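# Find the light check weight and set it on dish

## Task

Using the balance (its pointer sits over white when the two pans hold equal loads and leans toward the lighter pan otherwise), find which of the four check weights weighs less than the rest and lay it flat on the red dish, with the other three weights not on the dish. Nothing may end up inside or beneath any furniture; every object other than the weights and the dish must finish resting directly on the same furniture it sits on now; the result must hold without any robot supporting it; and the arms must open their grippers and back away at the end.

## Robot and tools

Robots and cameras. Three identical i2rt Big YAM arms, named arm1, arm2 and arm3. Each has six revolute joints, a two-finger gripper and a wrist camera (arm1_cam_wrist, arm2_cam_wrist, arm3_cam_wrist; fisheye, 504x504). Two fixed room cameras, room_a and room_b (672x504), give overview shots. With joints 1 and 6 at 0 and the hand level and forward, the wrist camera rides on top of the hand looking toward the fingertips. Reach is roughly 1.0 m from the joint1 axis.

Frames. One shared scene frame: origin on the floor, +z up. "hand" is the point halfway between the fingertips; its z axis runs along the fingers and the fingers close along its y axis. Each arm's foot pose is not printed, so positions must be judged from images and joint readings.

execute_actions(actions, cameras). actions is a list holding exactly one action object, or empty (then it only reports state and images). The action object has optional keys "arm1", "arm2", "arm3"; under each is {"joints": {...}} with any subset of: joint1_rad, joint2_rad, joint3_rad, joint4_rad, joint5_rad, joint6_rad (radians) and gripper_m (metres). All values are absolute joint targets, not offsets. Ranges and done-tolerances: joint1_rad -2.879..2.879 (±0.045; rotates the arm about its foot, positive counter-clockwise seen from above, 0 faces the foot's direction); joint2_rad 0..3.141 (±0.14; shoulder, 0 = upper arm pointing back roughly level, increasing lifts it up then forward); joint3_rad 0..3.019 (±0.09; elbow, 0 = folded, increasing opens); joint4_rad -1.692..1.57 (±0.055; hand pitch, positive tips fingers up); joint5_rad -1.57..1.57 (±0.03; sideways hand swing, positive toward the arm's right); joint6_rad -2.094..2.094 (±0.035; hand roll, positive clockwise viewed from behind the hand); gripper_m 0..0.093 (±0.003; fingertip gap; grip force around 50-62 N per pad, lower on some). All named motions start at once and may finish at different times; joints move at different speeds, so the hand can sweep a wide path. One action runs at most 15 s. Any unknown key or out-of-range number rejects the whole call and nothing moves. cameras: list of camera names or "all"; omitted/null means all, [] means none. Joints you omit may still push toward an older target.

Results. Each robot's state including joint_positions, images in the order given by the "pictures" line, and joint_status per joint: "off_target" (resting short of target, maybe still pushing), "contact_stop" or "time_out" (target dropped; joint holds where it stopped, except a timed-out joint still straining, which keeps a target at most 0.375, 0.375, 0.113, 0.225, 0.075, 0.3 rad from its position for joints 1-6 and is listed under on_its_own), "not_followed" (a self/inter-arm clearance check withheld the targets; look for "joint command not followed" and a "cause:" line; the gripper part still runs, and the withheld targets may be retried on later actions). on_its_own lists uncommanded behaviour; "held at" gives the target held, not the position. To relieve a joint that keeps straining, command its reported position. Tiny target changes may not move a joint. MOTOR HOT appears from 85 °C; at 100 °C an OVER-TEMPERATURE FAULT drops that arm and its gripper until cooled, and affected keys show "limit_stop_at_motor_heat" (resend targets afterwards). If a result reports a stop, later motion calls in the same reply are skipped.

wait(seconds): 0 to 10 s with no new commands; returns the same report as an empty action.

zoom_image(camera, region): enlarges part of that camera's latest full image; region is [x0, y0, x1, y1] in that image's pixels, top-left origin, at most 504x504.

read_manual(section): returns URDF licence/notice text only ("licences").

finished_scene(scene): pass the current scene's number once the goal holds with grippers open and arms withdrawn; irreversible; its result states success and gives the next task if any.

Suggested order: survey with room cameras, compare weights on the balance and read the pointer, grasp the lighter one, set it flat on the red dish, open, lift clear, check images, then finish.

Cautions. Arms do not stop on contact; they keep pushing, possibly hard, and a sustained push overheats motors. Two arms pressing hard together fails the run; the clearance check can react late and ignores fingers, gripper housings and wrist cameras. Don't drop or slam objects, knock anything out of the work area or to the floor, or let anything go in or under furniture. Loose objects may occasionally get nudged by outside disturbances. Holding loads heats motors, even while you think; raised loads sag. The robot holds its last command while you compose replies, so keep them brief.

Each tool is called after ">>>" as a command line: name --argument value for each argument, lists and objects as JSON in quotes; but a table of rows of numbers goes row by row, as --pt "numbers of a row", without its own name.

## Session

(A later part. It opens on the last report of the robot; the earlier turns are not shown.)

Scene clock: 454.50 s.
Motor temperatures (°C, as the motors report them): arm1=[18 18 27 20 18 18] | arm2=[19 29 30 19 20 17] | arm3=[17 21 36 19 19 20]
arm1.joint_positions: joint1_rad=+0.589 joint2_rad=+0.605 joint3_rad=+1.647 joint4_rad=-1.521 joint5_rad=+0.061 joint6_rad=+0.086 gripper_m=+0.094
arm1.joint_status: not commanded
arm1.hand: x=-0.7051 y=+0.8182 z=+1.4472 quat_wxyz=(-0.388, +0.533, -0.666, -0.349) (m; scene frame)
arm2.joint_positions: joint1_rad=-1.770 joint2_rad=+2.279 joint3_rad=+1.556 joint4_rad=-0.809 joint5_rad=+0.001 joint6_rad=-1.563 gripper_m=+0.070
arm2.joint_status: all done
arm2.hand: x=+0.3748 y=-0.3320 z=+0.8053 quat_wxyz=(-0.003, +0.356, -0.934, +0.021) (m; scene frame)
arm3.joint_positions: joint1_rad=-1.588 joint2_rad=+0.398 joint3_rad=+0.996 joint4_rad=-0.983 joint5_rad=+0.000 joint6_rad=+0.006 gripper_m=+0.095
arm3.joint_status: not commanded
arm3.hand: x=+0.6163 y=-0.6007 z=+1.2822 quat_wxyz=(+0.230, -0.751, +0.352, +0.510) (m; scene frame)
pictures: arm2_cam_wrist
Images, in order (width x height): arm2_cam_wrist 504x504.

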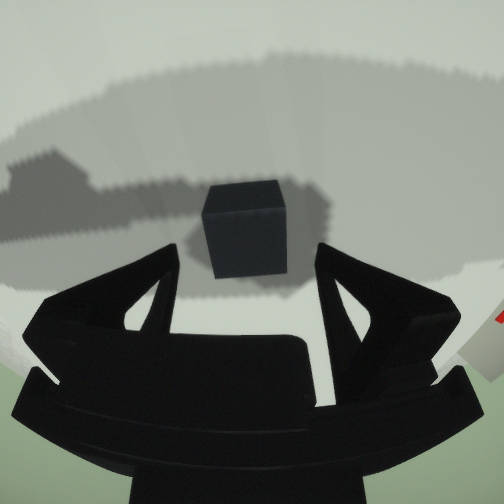

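>>> execute_actions --actions '[{"arm2":{"joints":{"joint1_rad":-0.7,"joint2_rad":1.0,"joint4_rad":-1.2,"gripper_m":0.093}}}]' --cameras '["arm3_cam_wrist","room_a"]'

Scene clock: 468.00 s.
Motor temperatures (°C, as the motors report them): arm1=[18 18 27 20 18 18] | arm2=[19 29 30 19 20 17] | arm3=[17 21 36 19 19 20]
arm1.joint_positions: joint1_rad=+0.589 joint2_rad=+0.605 joint3_rad=+1.647 joint4_rad=-1.521 joint5_rad=+0.061 joint6_rad=+0.086 gripper_m=+0.094
arm1.joint_status: not commanded
arm1.hand: x=-0.7051 y=+0.8182 z=+1.4472 quat_wxyz=(-0.388, +0.533, -0.666, -0.349) (m; scene frame)
arm2.joint_positions: joint1_rad=-0.710 joint2_rad=+0.984 joint3_rad=+1.556 joint4_rad=-1.187 joint5_rad=-0.002 joint6_rad=-1.563 gripper_m=+0.093
arm2.joint_status: all done
arm2.hand: x=+0.3445 y=+0.2166 z=+1.4741 quat_wxyz=(-0.358, +0.695, -0.555, +0.285) (m; scene frame)
arm3.joint_positions: joint1_rad=-1.588 joint2_rad=+0.398 joint3_rad=+0.996 joint4_rad=-0.983 joint5_rad=+0.000 joint6_rad=+0.006 gripper_m=+0.095
arm3.joint_status: not commanded
arm3.hand: x=+0.6163 y=-0.6007 z=+1.2822 quat_wxyz=(+0.230, -0.751, +0.352, +0.510) (m; scene frame)
pictures: arm3_cam_wrist, room_a
Images, in order (width x height): arm3_cam_wrist 504x504, room_a 672x504.

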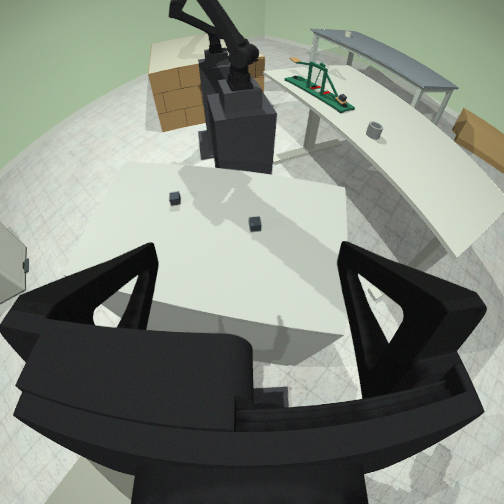

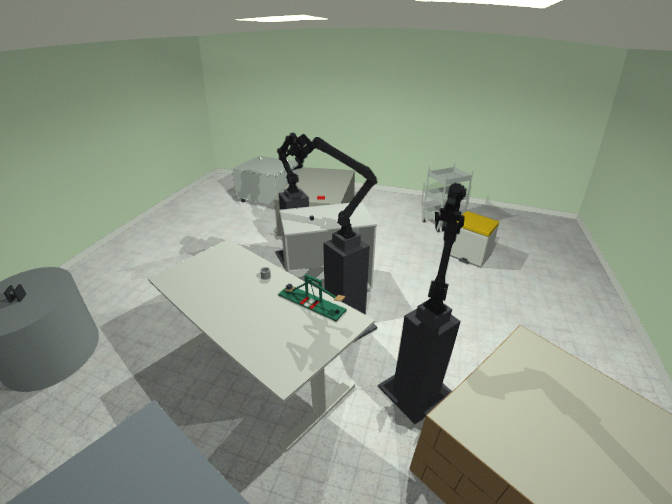

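>>> execute_actions --actions '[{"arm3":{"joints":{"joint1_rad":-1.615,"joint2_rad":2.05,"joint3_rad":1.735,"joint4_rad":-1.235,"joint6_rad":-0.1}},"arm2":{"joints":{"joint1_rad":-0.3,"joint2_rad":0.6,"joint6_rad":0}}}]' --cameras '["arm3_cam_wrist","room_a"]'

Scene clock: 491.43 s.
Motor temperatures (°C, as the motors report them): arm1=[18 18 27 20 18 18] | arm2=[19 26 32 19 20 17] | arm3=[17 21 37 19 19 20]
arm1.joint_positions: joint1_rad=+0.589 joint2_rad=+0.605 joint3_rad=+1.647 joint4_rad=-1.521 joint5_rad=+0.061 joint6_rad=+0.086 gripper_m=+0.094
arm1.joint_status: not commanded
arm1.hand: x=-0.7051 y=+0.8182 z=+1.4472 quat_wxyz=(-0.388, +0.533, -0.666, -0.349) (m; scene frame)
arm2.joint_positions: joint1_rad=-0.311 joint2_rad=+0.600 joint3_rad=+1.567 joint4_rad=-1.188 joint5_rad=-0.001 joint6_rad=-0.009 gripper_m=+0.093
arm2.joint_status: all done
arm2.hand: x=+0.1299 y=+0.2492 z=+1.5873 quat_wxyz=(-0.593, +0.246, -0.743, -0.188) (m; scene frame)
arm3.joint_positions: joint1_rad=-1.607 joint2_rad=+2.063 joint3_rad=+1.716 joint4_rad=-1.220 joint5_rad=+0.000 joint6_rad=-0.092 gripper_m=+0.095
arm3.joint_status: all done
arm3.hand: x=+0.3775 y=-0.3071 z=+0.8761 quat_wxyz=(-0.003, -0.922, +0.386, +0.004) (m; scene frame)
pictures: arm3_cam_wrist, room_a
Images, in order (width x height): arm3_cam_wrist 504x504, room_a 672x504.

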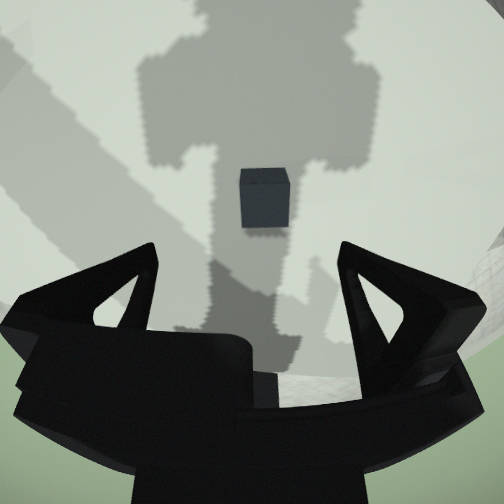

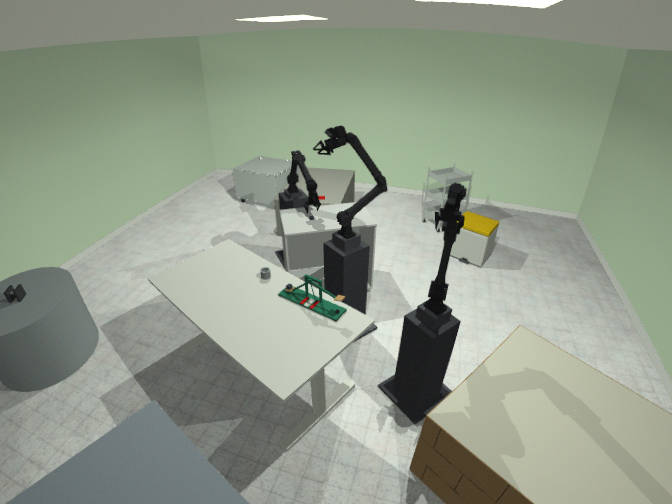

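>>> execute_actions --actions '[{"arm3":{"joints":{"joint1_rad":-1.633,"joint2_rad":2.14,"joint3_rad":1.678,"joint4_rad":-1.085,"gripper_m":0.075}}}]' --cameras '["arm3_cam_wrist"]'

Scene clock: 514.10 s.
Motor temperatures (°C, as the motors report them): arm1=[18 18 27 20 18 18] | arm2=[19 24 31 19 20 17] | arm3=[17 25 37 18 19 20]
arm1.joint_positions: joint1_rad=+0.589 joint2_rad=+0.605 joint3_rad=+1.647 joint4_rad=-1.521 joint5_rad=+0.061 joint6_rad=+0.086 gripper_m=+0.094
arm1.joint_status: not commanded
arm1.hand: x=-0.7051 y=+0.8182 z=+1.4472 quat_wxyz=(-0.388, +0.533, -0.666, -0.349) (m; scene frame)
arm2.joint_positions: joint1_rad=-0.311 joint2_rad=+0.600 joint3_rad=+1.567 joint4_rad=-1.188 joint5_rad=-0.001 joint6_rad=-0.009 gripper_m=+0.093
arm2.joint_status: not commanded
arm2.hand: x=+0.1299 y=+0.2492 z=+1.5873 quat_wxyz=(-0.593, +0.246, -0.743, -0.188) (m; scene frame)
arm3.joint_positions: joint1_rad=-1.630 joint2_rad=+2.149 joint3_rad=+1.674 joint4_rad=-1.103 joint5_rad=+0.000 joint6_rad=-0.092 gripper_m=+0.075
arm3.joint_status: all done
arm3.hand: x=+0.3861 y=-0.2963 z=+0.8100 quat_wxyz=(-0.005, -0.918, +0.396, -0.001) (m; scene frame)
pictures: arm3_cam_wrist
Images, in order (width x height): arm3_cam_wrist 504x504.

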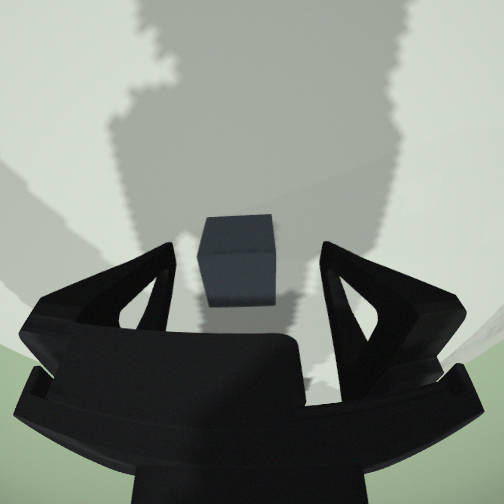

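>>> execute_actions --actions '[{"arm3":{"joints":{"gripper_m":0.02}}}]' --cameras '["arm3_cam_wrist"]'

Scene clock: 519.17 s.
Motor temperatures (°C, as the motors report them): arm1=[18 18 27 20 18 18] | arm2=[19 24 30 20 20 17] | arm3=[17 26 37 19 19 20]
arm1.joint_positions: joint1_rad=+0.589 joint2_rad=+0.605 joint3_rad=+1.647 joint4_rad=-1.521 joint5_rad=+0.061 joint6_rad=+0.086 gripper_m=+0.094
arm1.joint_status: not commanded
arm1.hand: x=-0.7051 y=+0.8182 z=+1.4472 quat_wxyz=(-0.388, +0.533, -0.666, -0.349) (m; scene frame)
arm2.joint_positions: joint1_rad=-0.311 joint2_rad=+0.600 joint3_rad=+1.567 joint4_rad=-1.188 joint5_rad=-0.001 joint6_rad=-0.009 gripper_m=+0.093
arm2.joint_status: not commanded
arm2.hand: x=+0.1299 y=+0.2492 z=+1.5873 quat_wxyz=(-0.593, +0.246, -0.743, -0.188) (m; scene frame)
arm3.joint_positions: joint1_rad=-1.630 joint2_rad=+2.149 joint3_rad=+1.674 joint4_rad=-1.102 joint5_rad=+0.000 joint6_rad=-0.093 gripper_m=+0.030
arm3.joint_status: gripper_m off_target (ended at +0.030, target +0.020)
arm3.hand: x=+0.3860 y=-0.2963 z=+0.8100 quat_wxyz=(-0.005, -0.918, +0.396, +0.000) (m; scene frame)
pictures: arm3_cam_wrist
Images, in order (width x height): arm3_cam_wrist 504x504.

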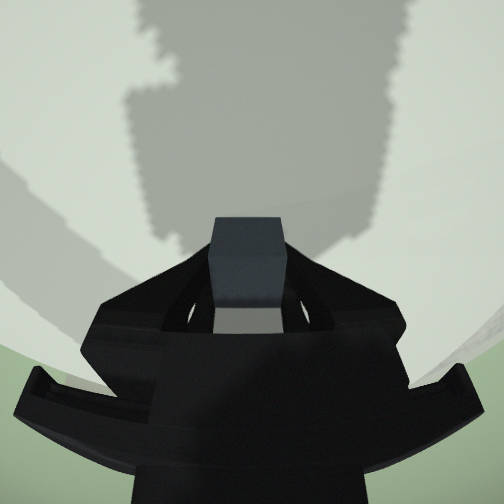

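>>> execute_actions --actions '[{"arm3":{"joints":{"joint1_rad":0.685,"joint2_rad":1.98,"joint4_rad":-1.26,"joint6_rad":0}}}]' --cameras '["arm3_cam_wrist","room_b"]'

Scene clock: 528.80 s.
Motor temperatures (°C, as the motors report them): arm1=[18 18 27 20 18 18] | arm2=[19 24 30 20 20 17] | arm3=[17 26 36 19 19 20]
arm1.joint_positions: joint1_rad=+0.589 joint2_rad=+0.605 joint3_rad=+1.647 joint4_rad=-1.521 joint5_rad=+0.061 joint6_rad=+0.086 gripper_m=+0.094
arm1.joint_status: not commanded
arm1.hand: x=-0.7051 y=+0.8182 z=+1.4472 quat_wxyz=(-0.388, +0.533, -0.666, -0.349) (m; scene frame)
arm2.joint_positions: joint1_rad=-0.311 joint2_rad=+0.600 joint3_rad=+1.567 joint4_rad=-1.188 joint5_rad=-0.001 joint6_rad=-0.009 gripper_m=+0.093
arm2.joint_status: not commanded
arm2.hand: x=+0.1299 y=+0.2492 z=+1.5873 quat_wxyz=(-0.593, +0.246, -0.743, -0.188) (m; scene frame)
arm3.joint_positions: joint1_rad=+0.688 joint2_rad=+1.995 joint3_rad=+1.668 joint4_rad=-1.244 joint5_rad=-0.002 joint6_rad=-0.008 gripper_m=+0.030
arm3.joint_status: all done
arm3.hand: x=+0.6745 y=-1.3813 z=+0.9026 quat_wxyz=(-0.001, -0.759, -0.651, +0.004) (m; scene frame)
pictures: arm3_cam_wrist, room_b
Images, in order (width x height): arm3_cam_wrist 504x504, room_b 672x504.

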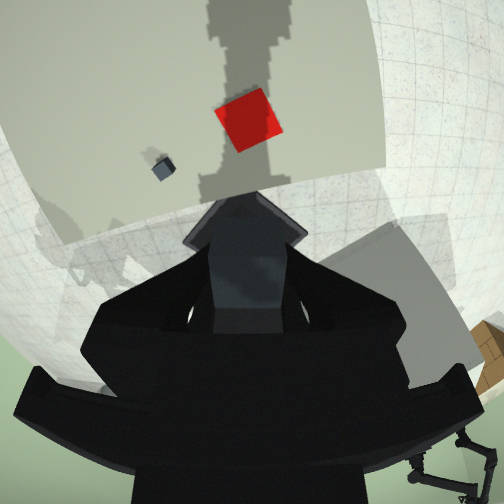

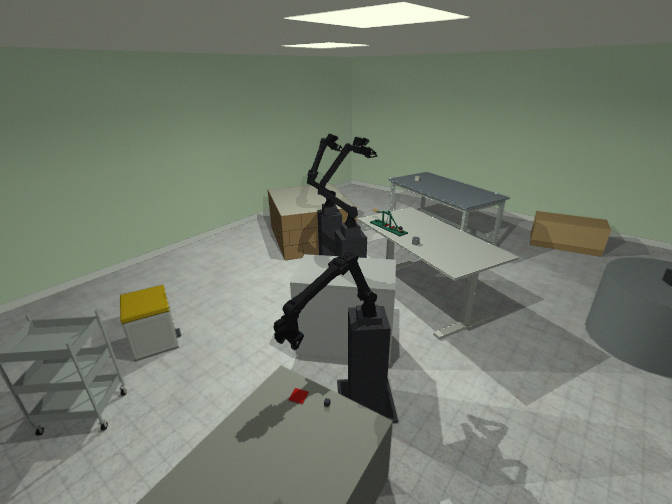

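>>> execute_actions --actions '[{"arm3":{"joints":{"joint2_rad":2.513,"joint3_rad":1.655,"joint4_rad":-0.688}}}]' --cameras '["arm3_cam_wrist","room_b"]'

Scene clock: 538.57 s.
Motor temperatures (°C, as the motors report them): arm1=[18 18 27 20 18 18] | arm2=[19 23 30 20 20 17] | arm3=[17 26 37 18 19 20]
arm1.joint_positions: joint1_rad=+0.589 joint2_rad=+0.605 joint3_rad=+1.647 joint4_rad=-1.521 joint5_rad=+0.061 joint6_rad=+0.086 gripper_m=+0.094
arm1.joint_status: not commanded
arm1.hand: x=-0.7051 y=+0.8182 z=+1.4472 quat_wxyz=(-0.388, +0.533, -0.666, -0.349) (m; scene frame)
arm2.joint_positions: joint1_rad=-0.311 joint2_rad=+0.600 joint3_rad=+1.567 joint4_rad=-1.188 joint5_rad=-0.001 joint6_rad=-0.009 gripper_m=+0.093
arm2.joint_status: not commanded
arm2.hand: x=+0.1299 y=+0.2492 z=+1.5873 quat_wxyz=(-0.593, +0.246, -0.743, -0.188) (m; scene frame)
arm3.joint_positions: joint1_rad=+0.688 joint2_rad=+2.517 joint3_rad=+1.628 joint4_rad=-0.702 joint5_rad=-0.002 joint6_rad=-0.008 gripper_m=+0.030
arm3.joint_status: all done
arm3.hand: x=+0.6718 y=-1.3857 z=+0.5774 quat_wxyz=(+0.006, -0.759, -0.651, -0.004) (m; scene frame)
pictures: arm3_cam_wrist, room_b
Images, in order (width x height): arm3_cam_wrist 504x504, room_b 672x504.

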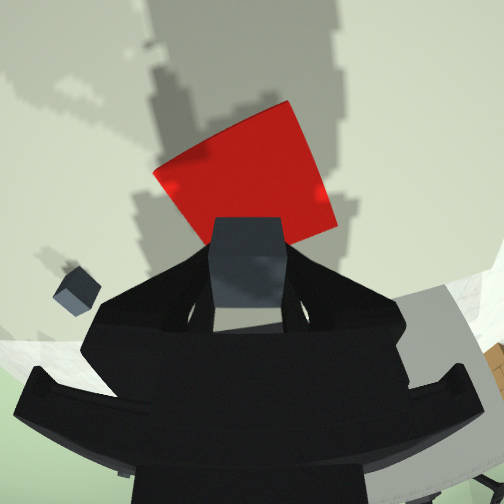

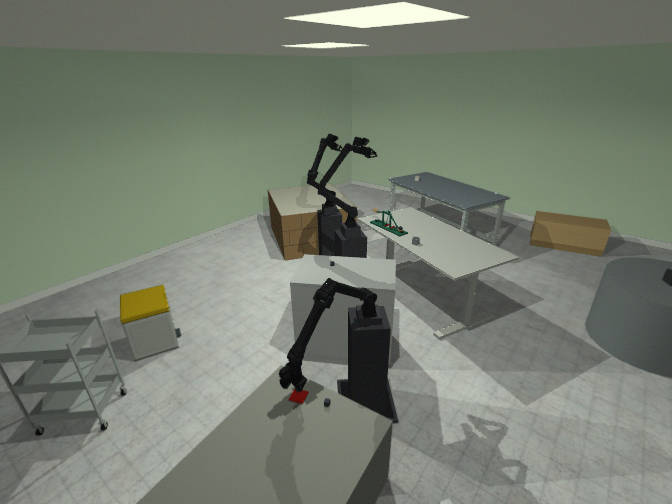

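>>> execute_actions --actions '[{"arm3":{"joints":{"joint2_rad":2.57,"joint4_rad":-0.612}}}]' --cameras '["arm3_cam_wrist","room_b"]'

Scene clock: 554.83 s.
Motor temperatures (°C, as the motors report them): arm1=[18 18 28 20 18 18] | arm2=[19 23 30 20 20 17] | arm3=[17 27 36 18 19 20]
arm1.joint_positions: joint1_rad=+0.589 joint2_rad=+0.605 joint3_rad=+1.647 joint4_rad=-1.521 joint5_rad=+0.061 joint6_rad=+0.086 gripper_m=+0.094
arm1.joint_status: not commanded
arm1.hand: x=-0.7051 y=+0.8182 z=+1.4472 quat_wxyz=(-0.388, +0.533, -0.666, -0.349) (m; scene frame)
arm2.joint_positions: joint1_rad=-0.311 joint2_rad=+0.600 joint3_rad=+1.567 joint4_rad=-1.188 joint5_rad=-0.001 joint6_rad=-0.009 gripper_m=+0.093
arm2.joint_status: not commanded
arm2.hand: x=+0.1299 y=+0.2492 z=+1.5873 quat_wxyz=(-0.593, +0.246, -0.743, -0.188) (m; scene frame)
arm3.joint_positions: joint1_rad=+0.688 joint2_rad=+2.577 joint3_rad=+1.628 joint4_rad=-0.629 joint5_rad=-0.002 joint6_rad=-0.008 gripper_m=+0.030
arm3.joint_status: all done
arm3.hand: x=+0.6724 y=-1.3805 z=+0.5426 quat_wxyz=(+0.002, -0.759, -0.651, +0.001) (m; scene frame)
pictures: arm3_cam_wrist, room_b
Images, in order (width x height): arm3_cam_wrist 504x504, room_b 672x504.

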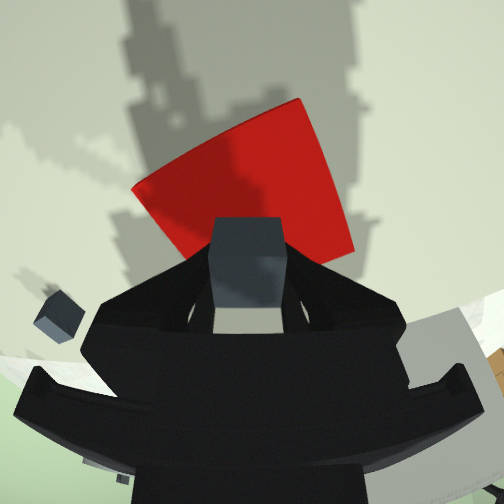

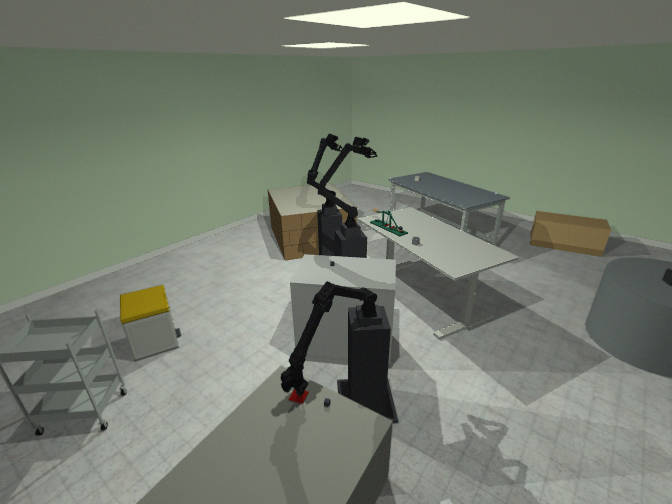

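>>> execute_actions --actions '[{"arm3":{"joints":{"joint2_rad":2.59,"joint4_rad":-0.585}}}]' --cameras '["arm3_cam_wrist"]'

Scene clock: 568.77 s.
Motor temperatures (°C, as the motors report them): arm1=[18 18 28 20 18 18] | arm2=[19 23 30 20 20 17] | arm3=[17 28 35 19 19 20]
arm1.joint_positions: joint1_rad=+0.589 joint2_rad=+0.605 joint3_rad=+1.647 joint4_rad=-1.521 joint5_rad=+0.061 joint6_rad=+0.086 gripper_m=+0.094
arm1.joint_status: not commanded
arm1.hand: x=-0.7051 y=+0.8182 z=+1.4472 quat_wxyz=(-0.388, +0.533, -0.666, -0.349) (m; scene frame)
arm2.joint_positions: joint1_rad=-0.311 joint2_rad=+0.600 joint3_rad=+1.567 joint4_rad=-1.188 joint5_rad=-0.001 joint6_rad=-0.009 gripper_m=+0.093
arm2.joint_status: not commanded
arm2.hand: x=+0.1299 y=+0.2492 z=+1.5873 quat_wxyz=(-0.593, +0.246, -0.743, -0.188) (m; scene frame)
arm3.joint_positions: joint1_rad=+0.688 joint2_rad=+2.581 joint3_rad=+1.628 joint4_rad=-0.603 joint5_rad=-0.002 joint6_rad=-0.008 gripper_m=+0.030
arm3.joint_status: all done
arm3.hand: x=+0.6717 y=-1.3851 z=+0.5402 quat_wxyz=(-0.005, -0.759, -0.651, +0.009) (m; scene frame)
pictures: arm3_cam_wrist
Images, in order (width x height): arm3_cam_wrist 504x504.

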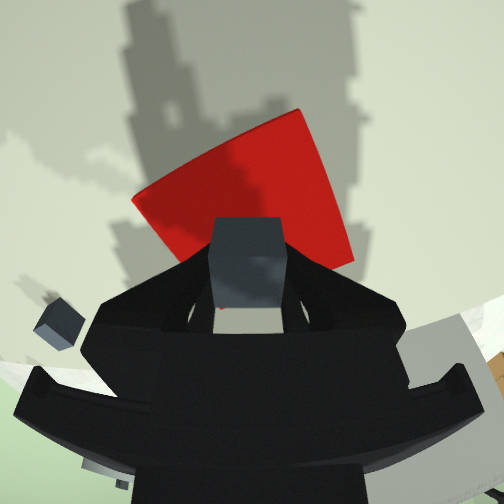

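>>> execute_actions --actions '[{"arm3":{"joints":{"joint2_rad":2.605}}}]' --cameras '["arm3_cam_wrist"]'

Scene clock: 571.87 s.
Motor temperatures (°C, as the motors report them): arm1=[18 18 28 20 18 18] | arm2=[19 23 30 20 20 17] | arm3=[17 28 35 19 19 20]
arm1.joint_positions: joint1_rad=+0.589 joint2_rad=+0.605 joint3_rad=+1.647 joint4_rad=-1.521 joint5_rad=+0.061 joint6_rad=+0.086 gripper_m=+0.094
arm1.joint_status: not commanded
arm1.hand: x=-0.7051 y=+0.8182 z=+1.4472 quat_wxyz=(-0.388, +0.533, -0.666, -0.349) (m; scene frame)
arm2.joint_positions: joint1_rad=-0.311 joint2_rad=+0.600 joint3_rad=+1.567 joint4_rad=-1.188 joint5_rad=-0.001 joint6_rad=-0.009 gripper_m=+0.093
arm2.joint_status: not commanded
arm2.hand: x=+0.1299 y=+0.2492 z=+1.5873 quat_wxyz=(-0.593, +0.246, -0.743, -0.188) (m; scene frame)
arm3.joint_positions: joint1_rad=+0.688 joint2_rad=+2.593 joint3_rad=+1.628 joint4_rad=-0.600 joint5_rad=-0.001 joint6_rad=-0.008 gripper_m=+0.030
arm3.joint_status: all done
arm3.hand: x=+0.6722 y=-1.3811 z=+0.5334 quat_wxyz=(-0.002, -0.759, -0.651, +0.006) (m; scene frame)
pictures: arm3_cam_wrist
Images, in order (width x height): arm3_cam_wrist 504x504.

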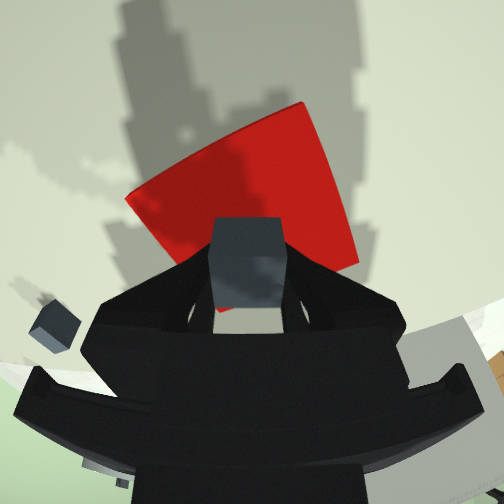

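>>> execute_actions --actions '[{"arm3":{"joints":{"joint2_rad":2.59,"gripper_m":0.075}}}]' --cameras '["arm3_cam_wrist"]'

>>> execute_actions --actions '[{"arm3":{"joints":{"joint2_rad":2.1,"joint4_rad":-1.0,"gripper_m":0.093}}}]' --cameras '["arm3_cam_wrist","room_a","room_b"]'

Scene clock: 577.70 s.
Motor temperatures (°C, as the motors report them): arm1=[18 18 28 20 18 18] | arm2=[19 23 30 20 20 17] | arm3=[17 28 35 19 19 20]
arm1.joint_positions: joint1_rad=+0.589 joint2_rad=+0.605 joint3_rad=+1.647 joint4_rad=-1.521 joint5_rad=+0.061 joint6_rad=+0.086 gripper_m=+0.094
arm1.joint_status: not commanded
arm1.hand: x=-0.7051 y=+0.8182 z=+1.4472 quat_wxyz=(-0.388, +0.533, -0.666, -0.349) (m; scene frame)
arm2.joint_positions: joint1_rad=-0.311 joint2_rad=+0.600 joint3_rad=+1.567 joint4_rad=-1.188 joint5_rad=-0.001 joint6_rad=-0.009 gripper_m=+0.093
arm2.joint_status: not commanded
arm2.hand: x=+0.1299 y=+0.2492 z=+1.5873 quat_wxyz=(-0.593, +0.246, -0.743, -0.188) (m; scene frame)
arm3.joint_positions: joint1_rad=+0.688 joint2_rad=+2.593 joint3_rad=+1.628 joint4_rad=-0.600 joint5_rad=-0.001 joint6_rad=-0.007 gripper_m=+0.075
arm3.joint_status: all done
arm3.hand: x=+0.6722 y=-1.3811 z=+0.5334 quat_wxyz=(-0.002, -0.759, -0.651, +0.006) (m; scene frame)
pictures: arm3_cam_wrist
Images, in order (width x height): arm3_cam_wrist 504x504.

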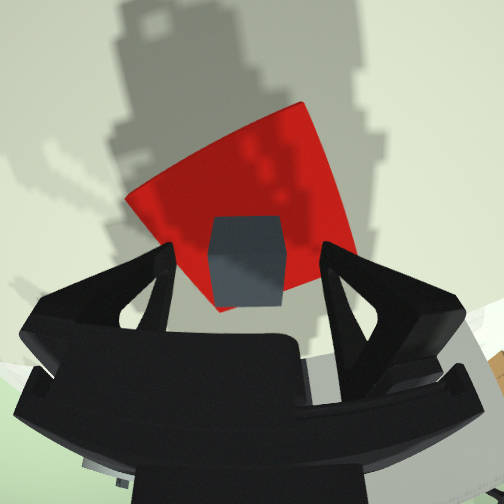

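Scene clock: 579.30 s.
Motor temperatures (°C, as the motors report them): arm1=[18 18 28 20 18 18] | arm2=[19 23 30 20 20 17] | arm3=[17 28 35 19 19 20]
arm1.joint_positions: joint1_rad=+0.589 joint2_rad=+0.605 joint3_rad=+1.647 joint4_rad=-1.521 joint5_rad=+0.061 joint6_rad=+0.086 gripper_m=+0.094
arm1.joint_status: not commanded
arm1.hand: x=-0.7051 y=+0.8182 z=+1.4472 quat_wxyz=(-0.388, +0.533, -0.666, -0.349) (m; scene frame)
arm2.joint_positions: joint1_rad=-0.311 joint2_rad=+0.600 joint3_rad=+1.567 joint4_rad=-1.188 joint5_rad=-0.001 joint6_rad=-0.009 gripper_m=+0.093
arm2.joint_status: not commanded
arm2.hand: x=+0.1299 y=+0.2492 z=+1.5873 quat_wxyz=(-0.593, +0.246, -0.743, -0.188) (m; scene frame)
arm3.joint_positions: joint1_rad=+0.688 joint2_rad=+2.107 joint3_rad=+1.647 joint4_rad=-0.985 joint5_rad=-0.001 joint6_rad=-0.007 gripper_m=+0.093
arm3.joint_status: all done
arm3.hand: x=+0.6667 y=-1.4264 z=+0.8309 quat_wxyz=(-0.041, -0.757, -0.650, +0.052) (m; scene frame)
pictures: arm3_cam_wrist, room_a, room_b
Images, in order (width x height): arm3_cam_wrist 504x504, room_a 672x504, room_b 672x504.

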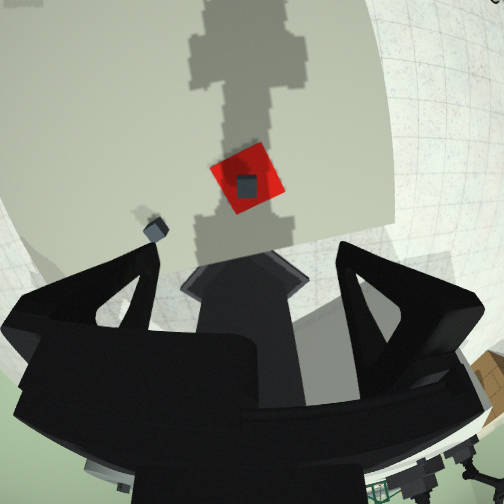

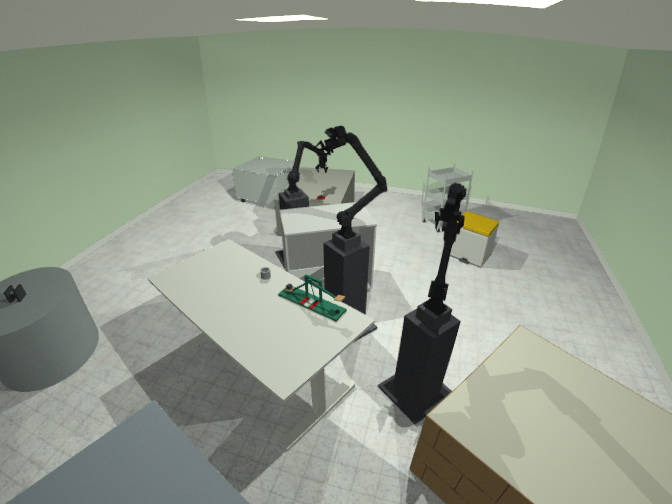

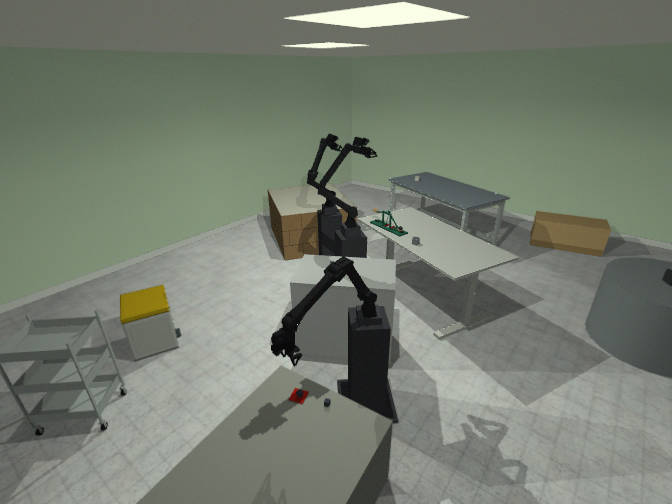

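The light weight is sitting flat on the dish and the arm has moved clear.

>>> finished_scene --scene 1

The scene is finished: the task was done.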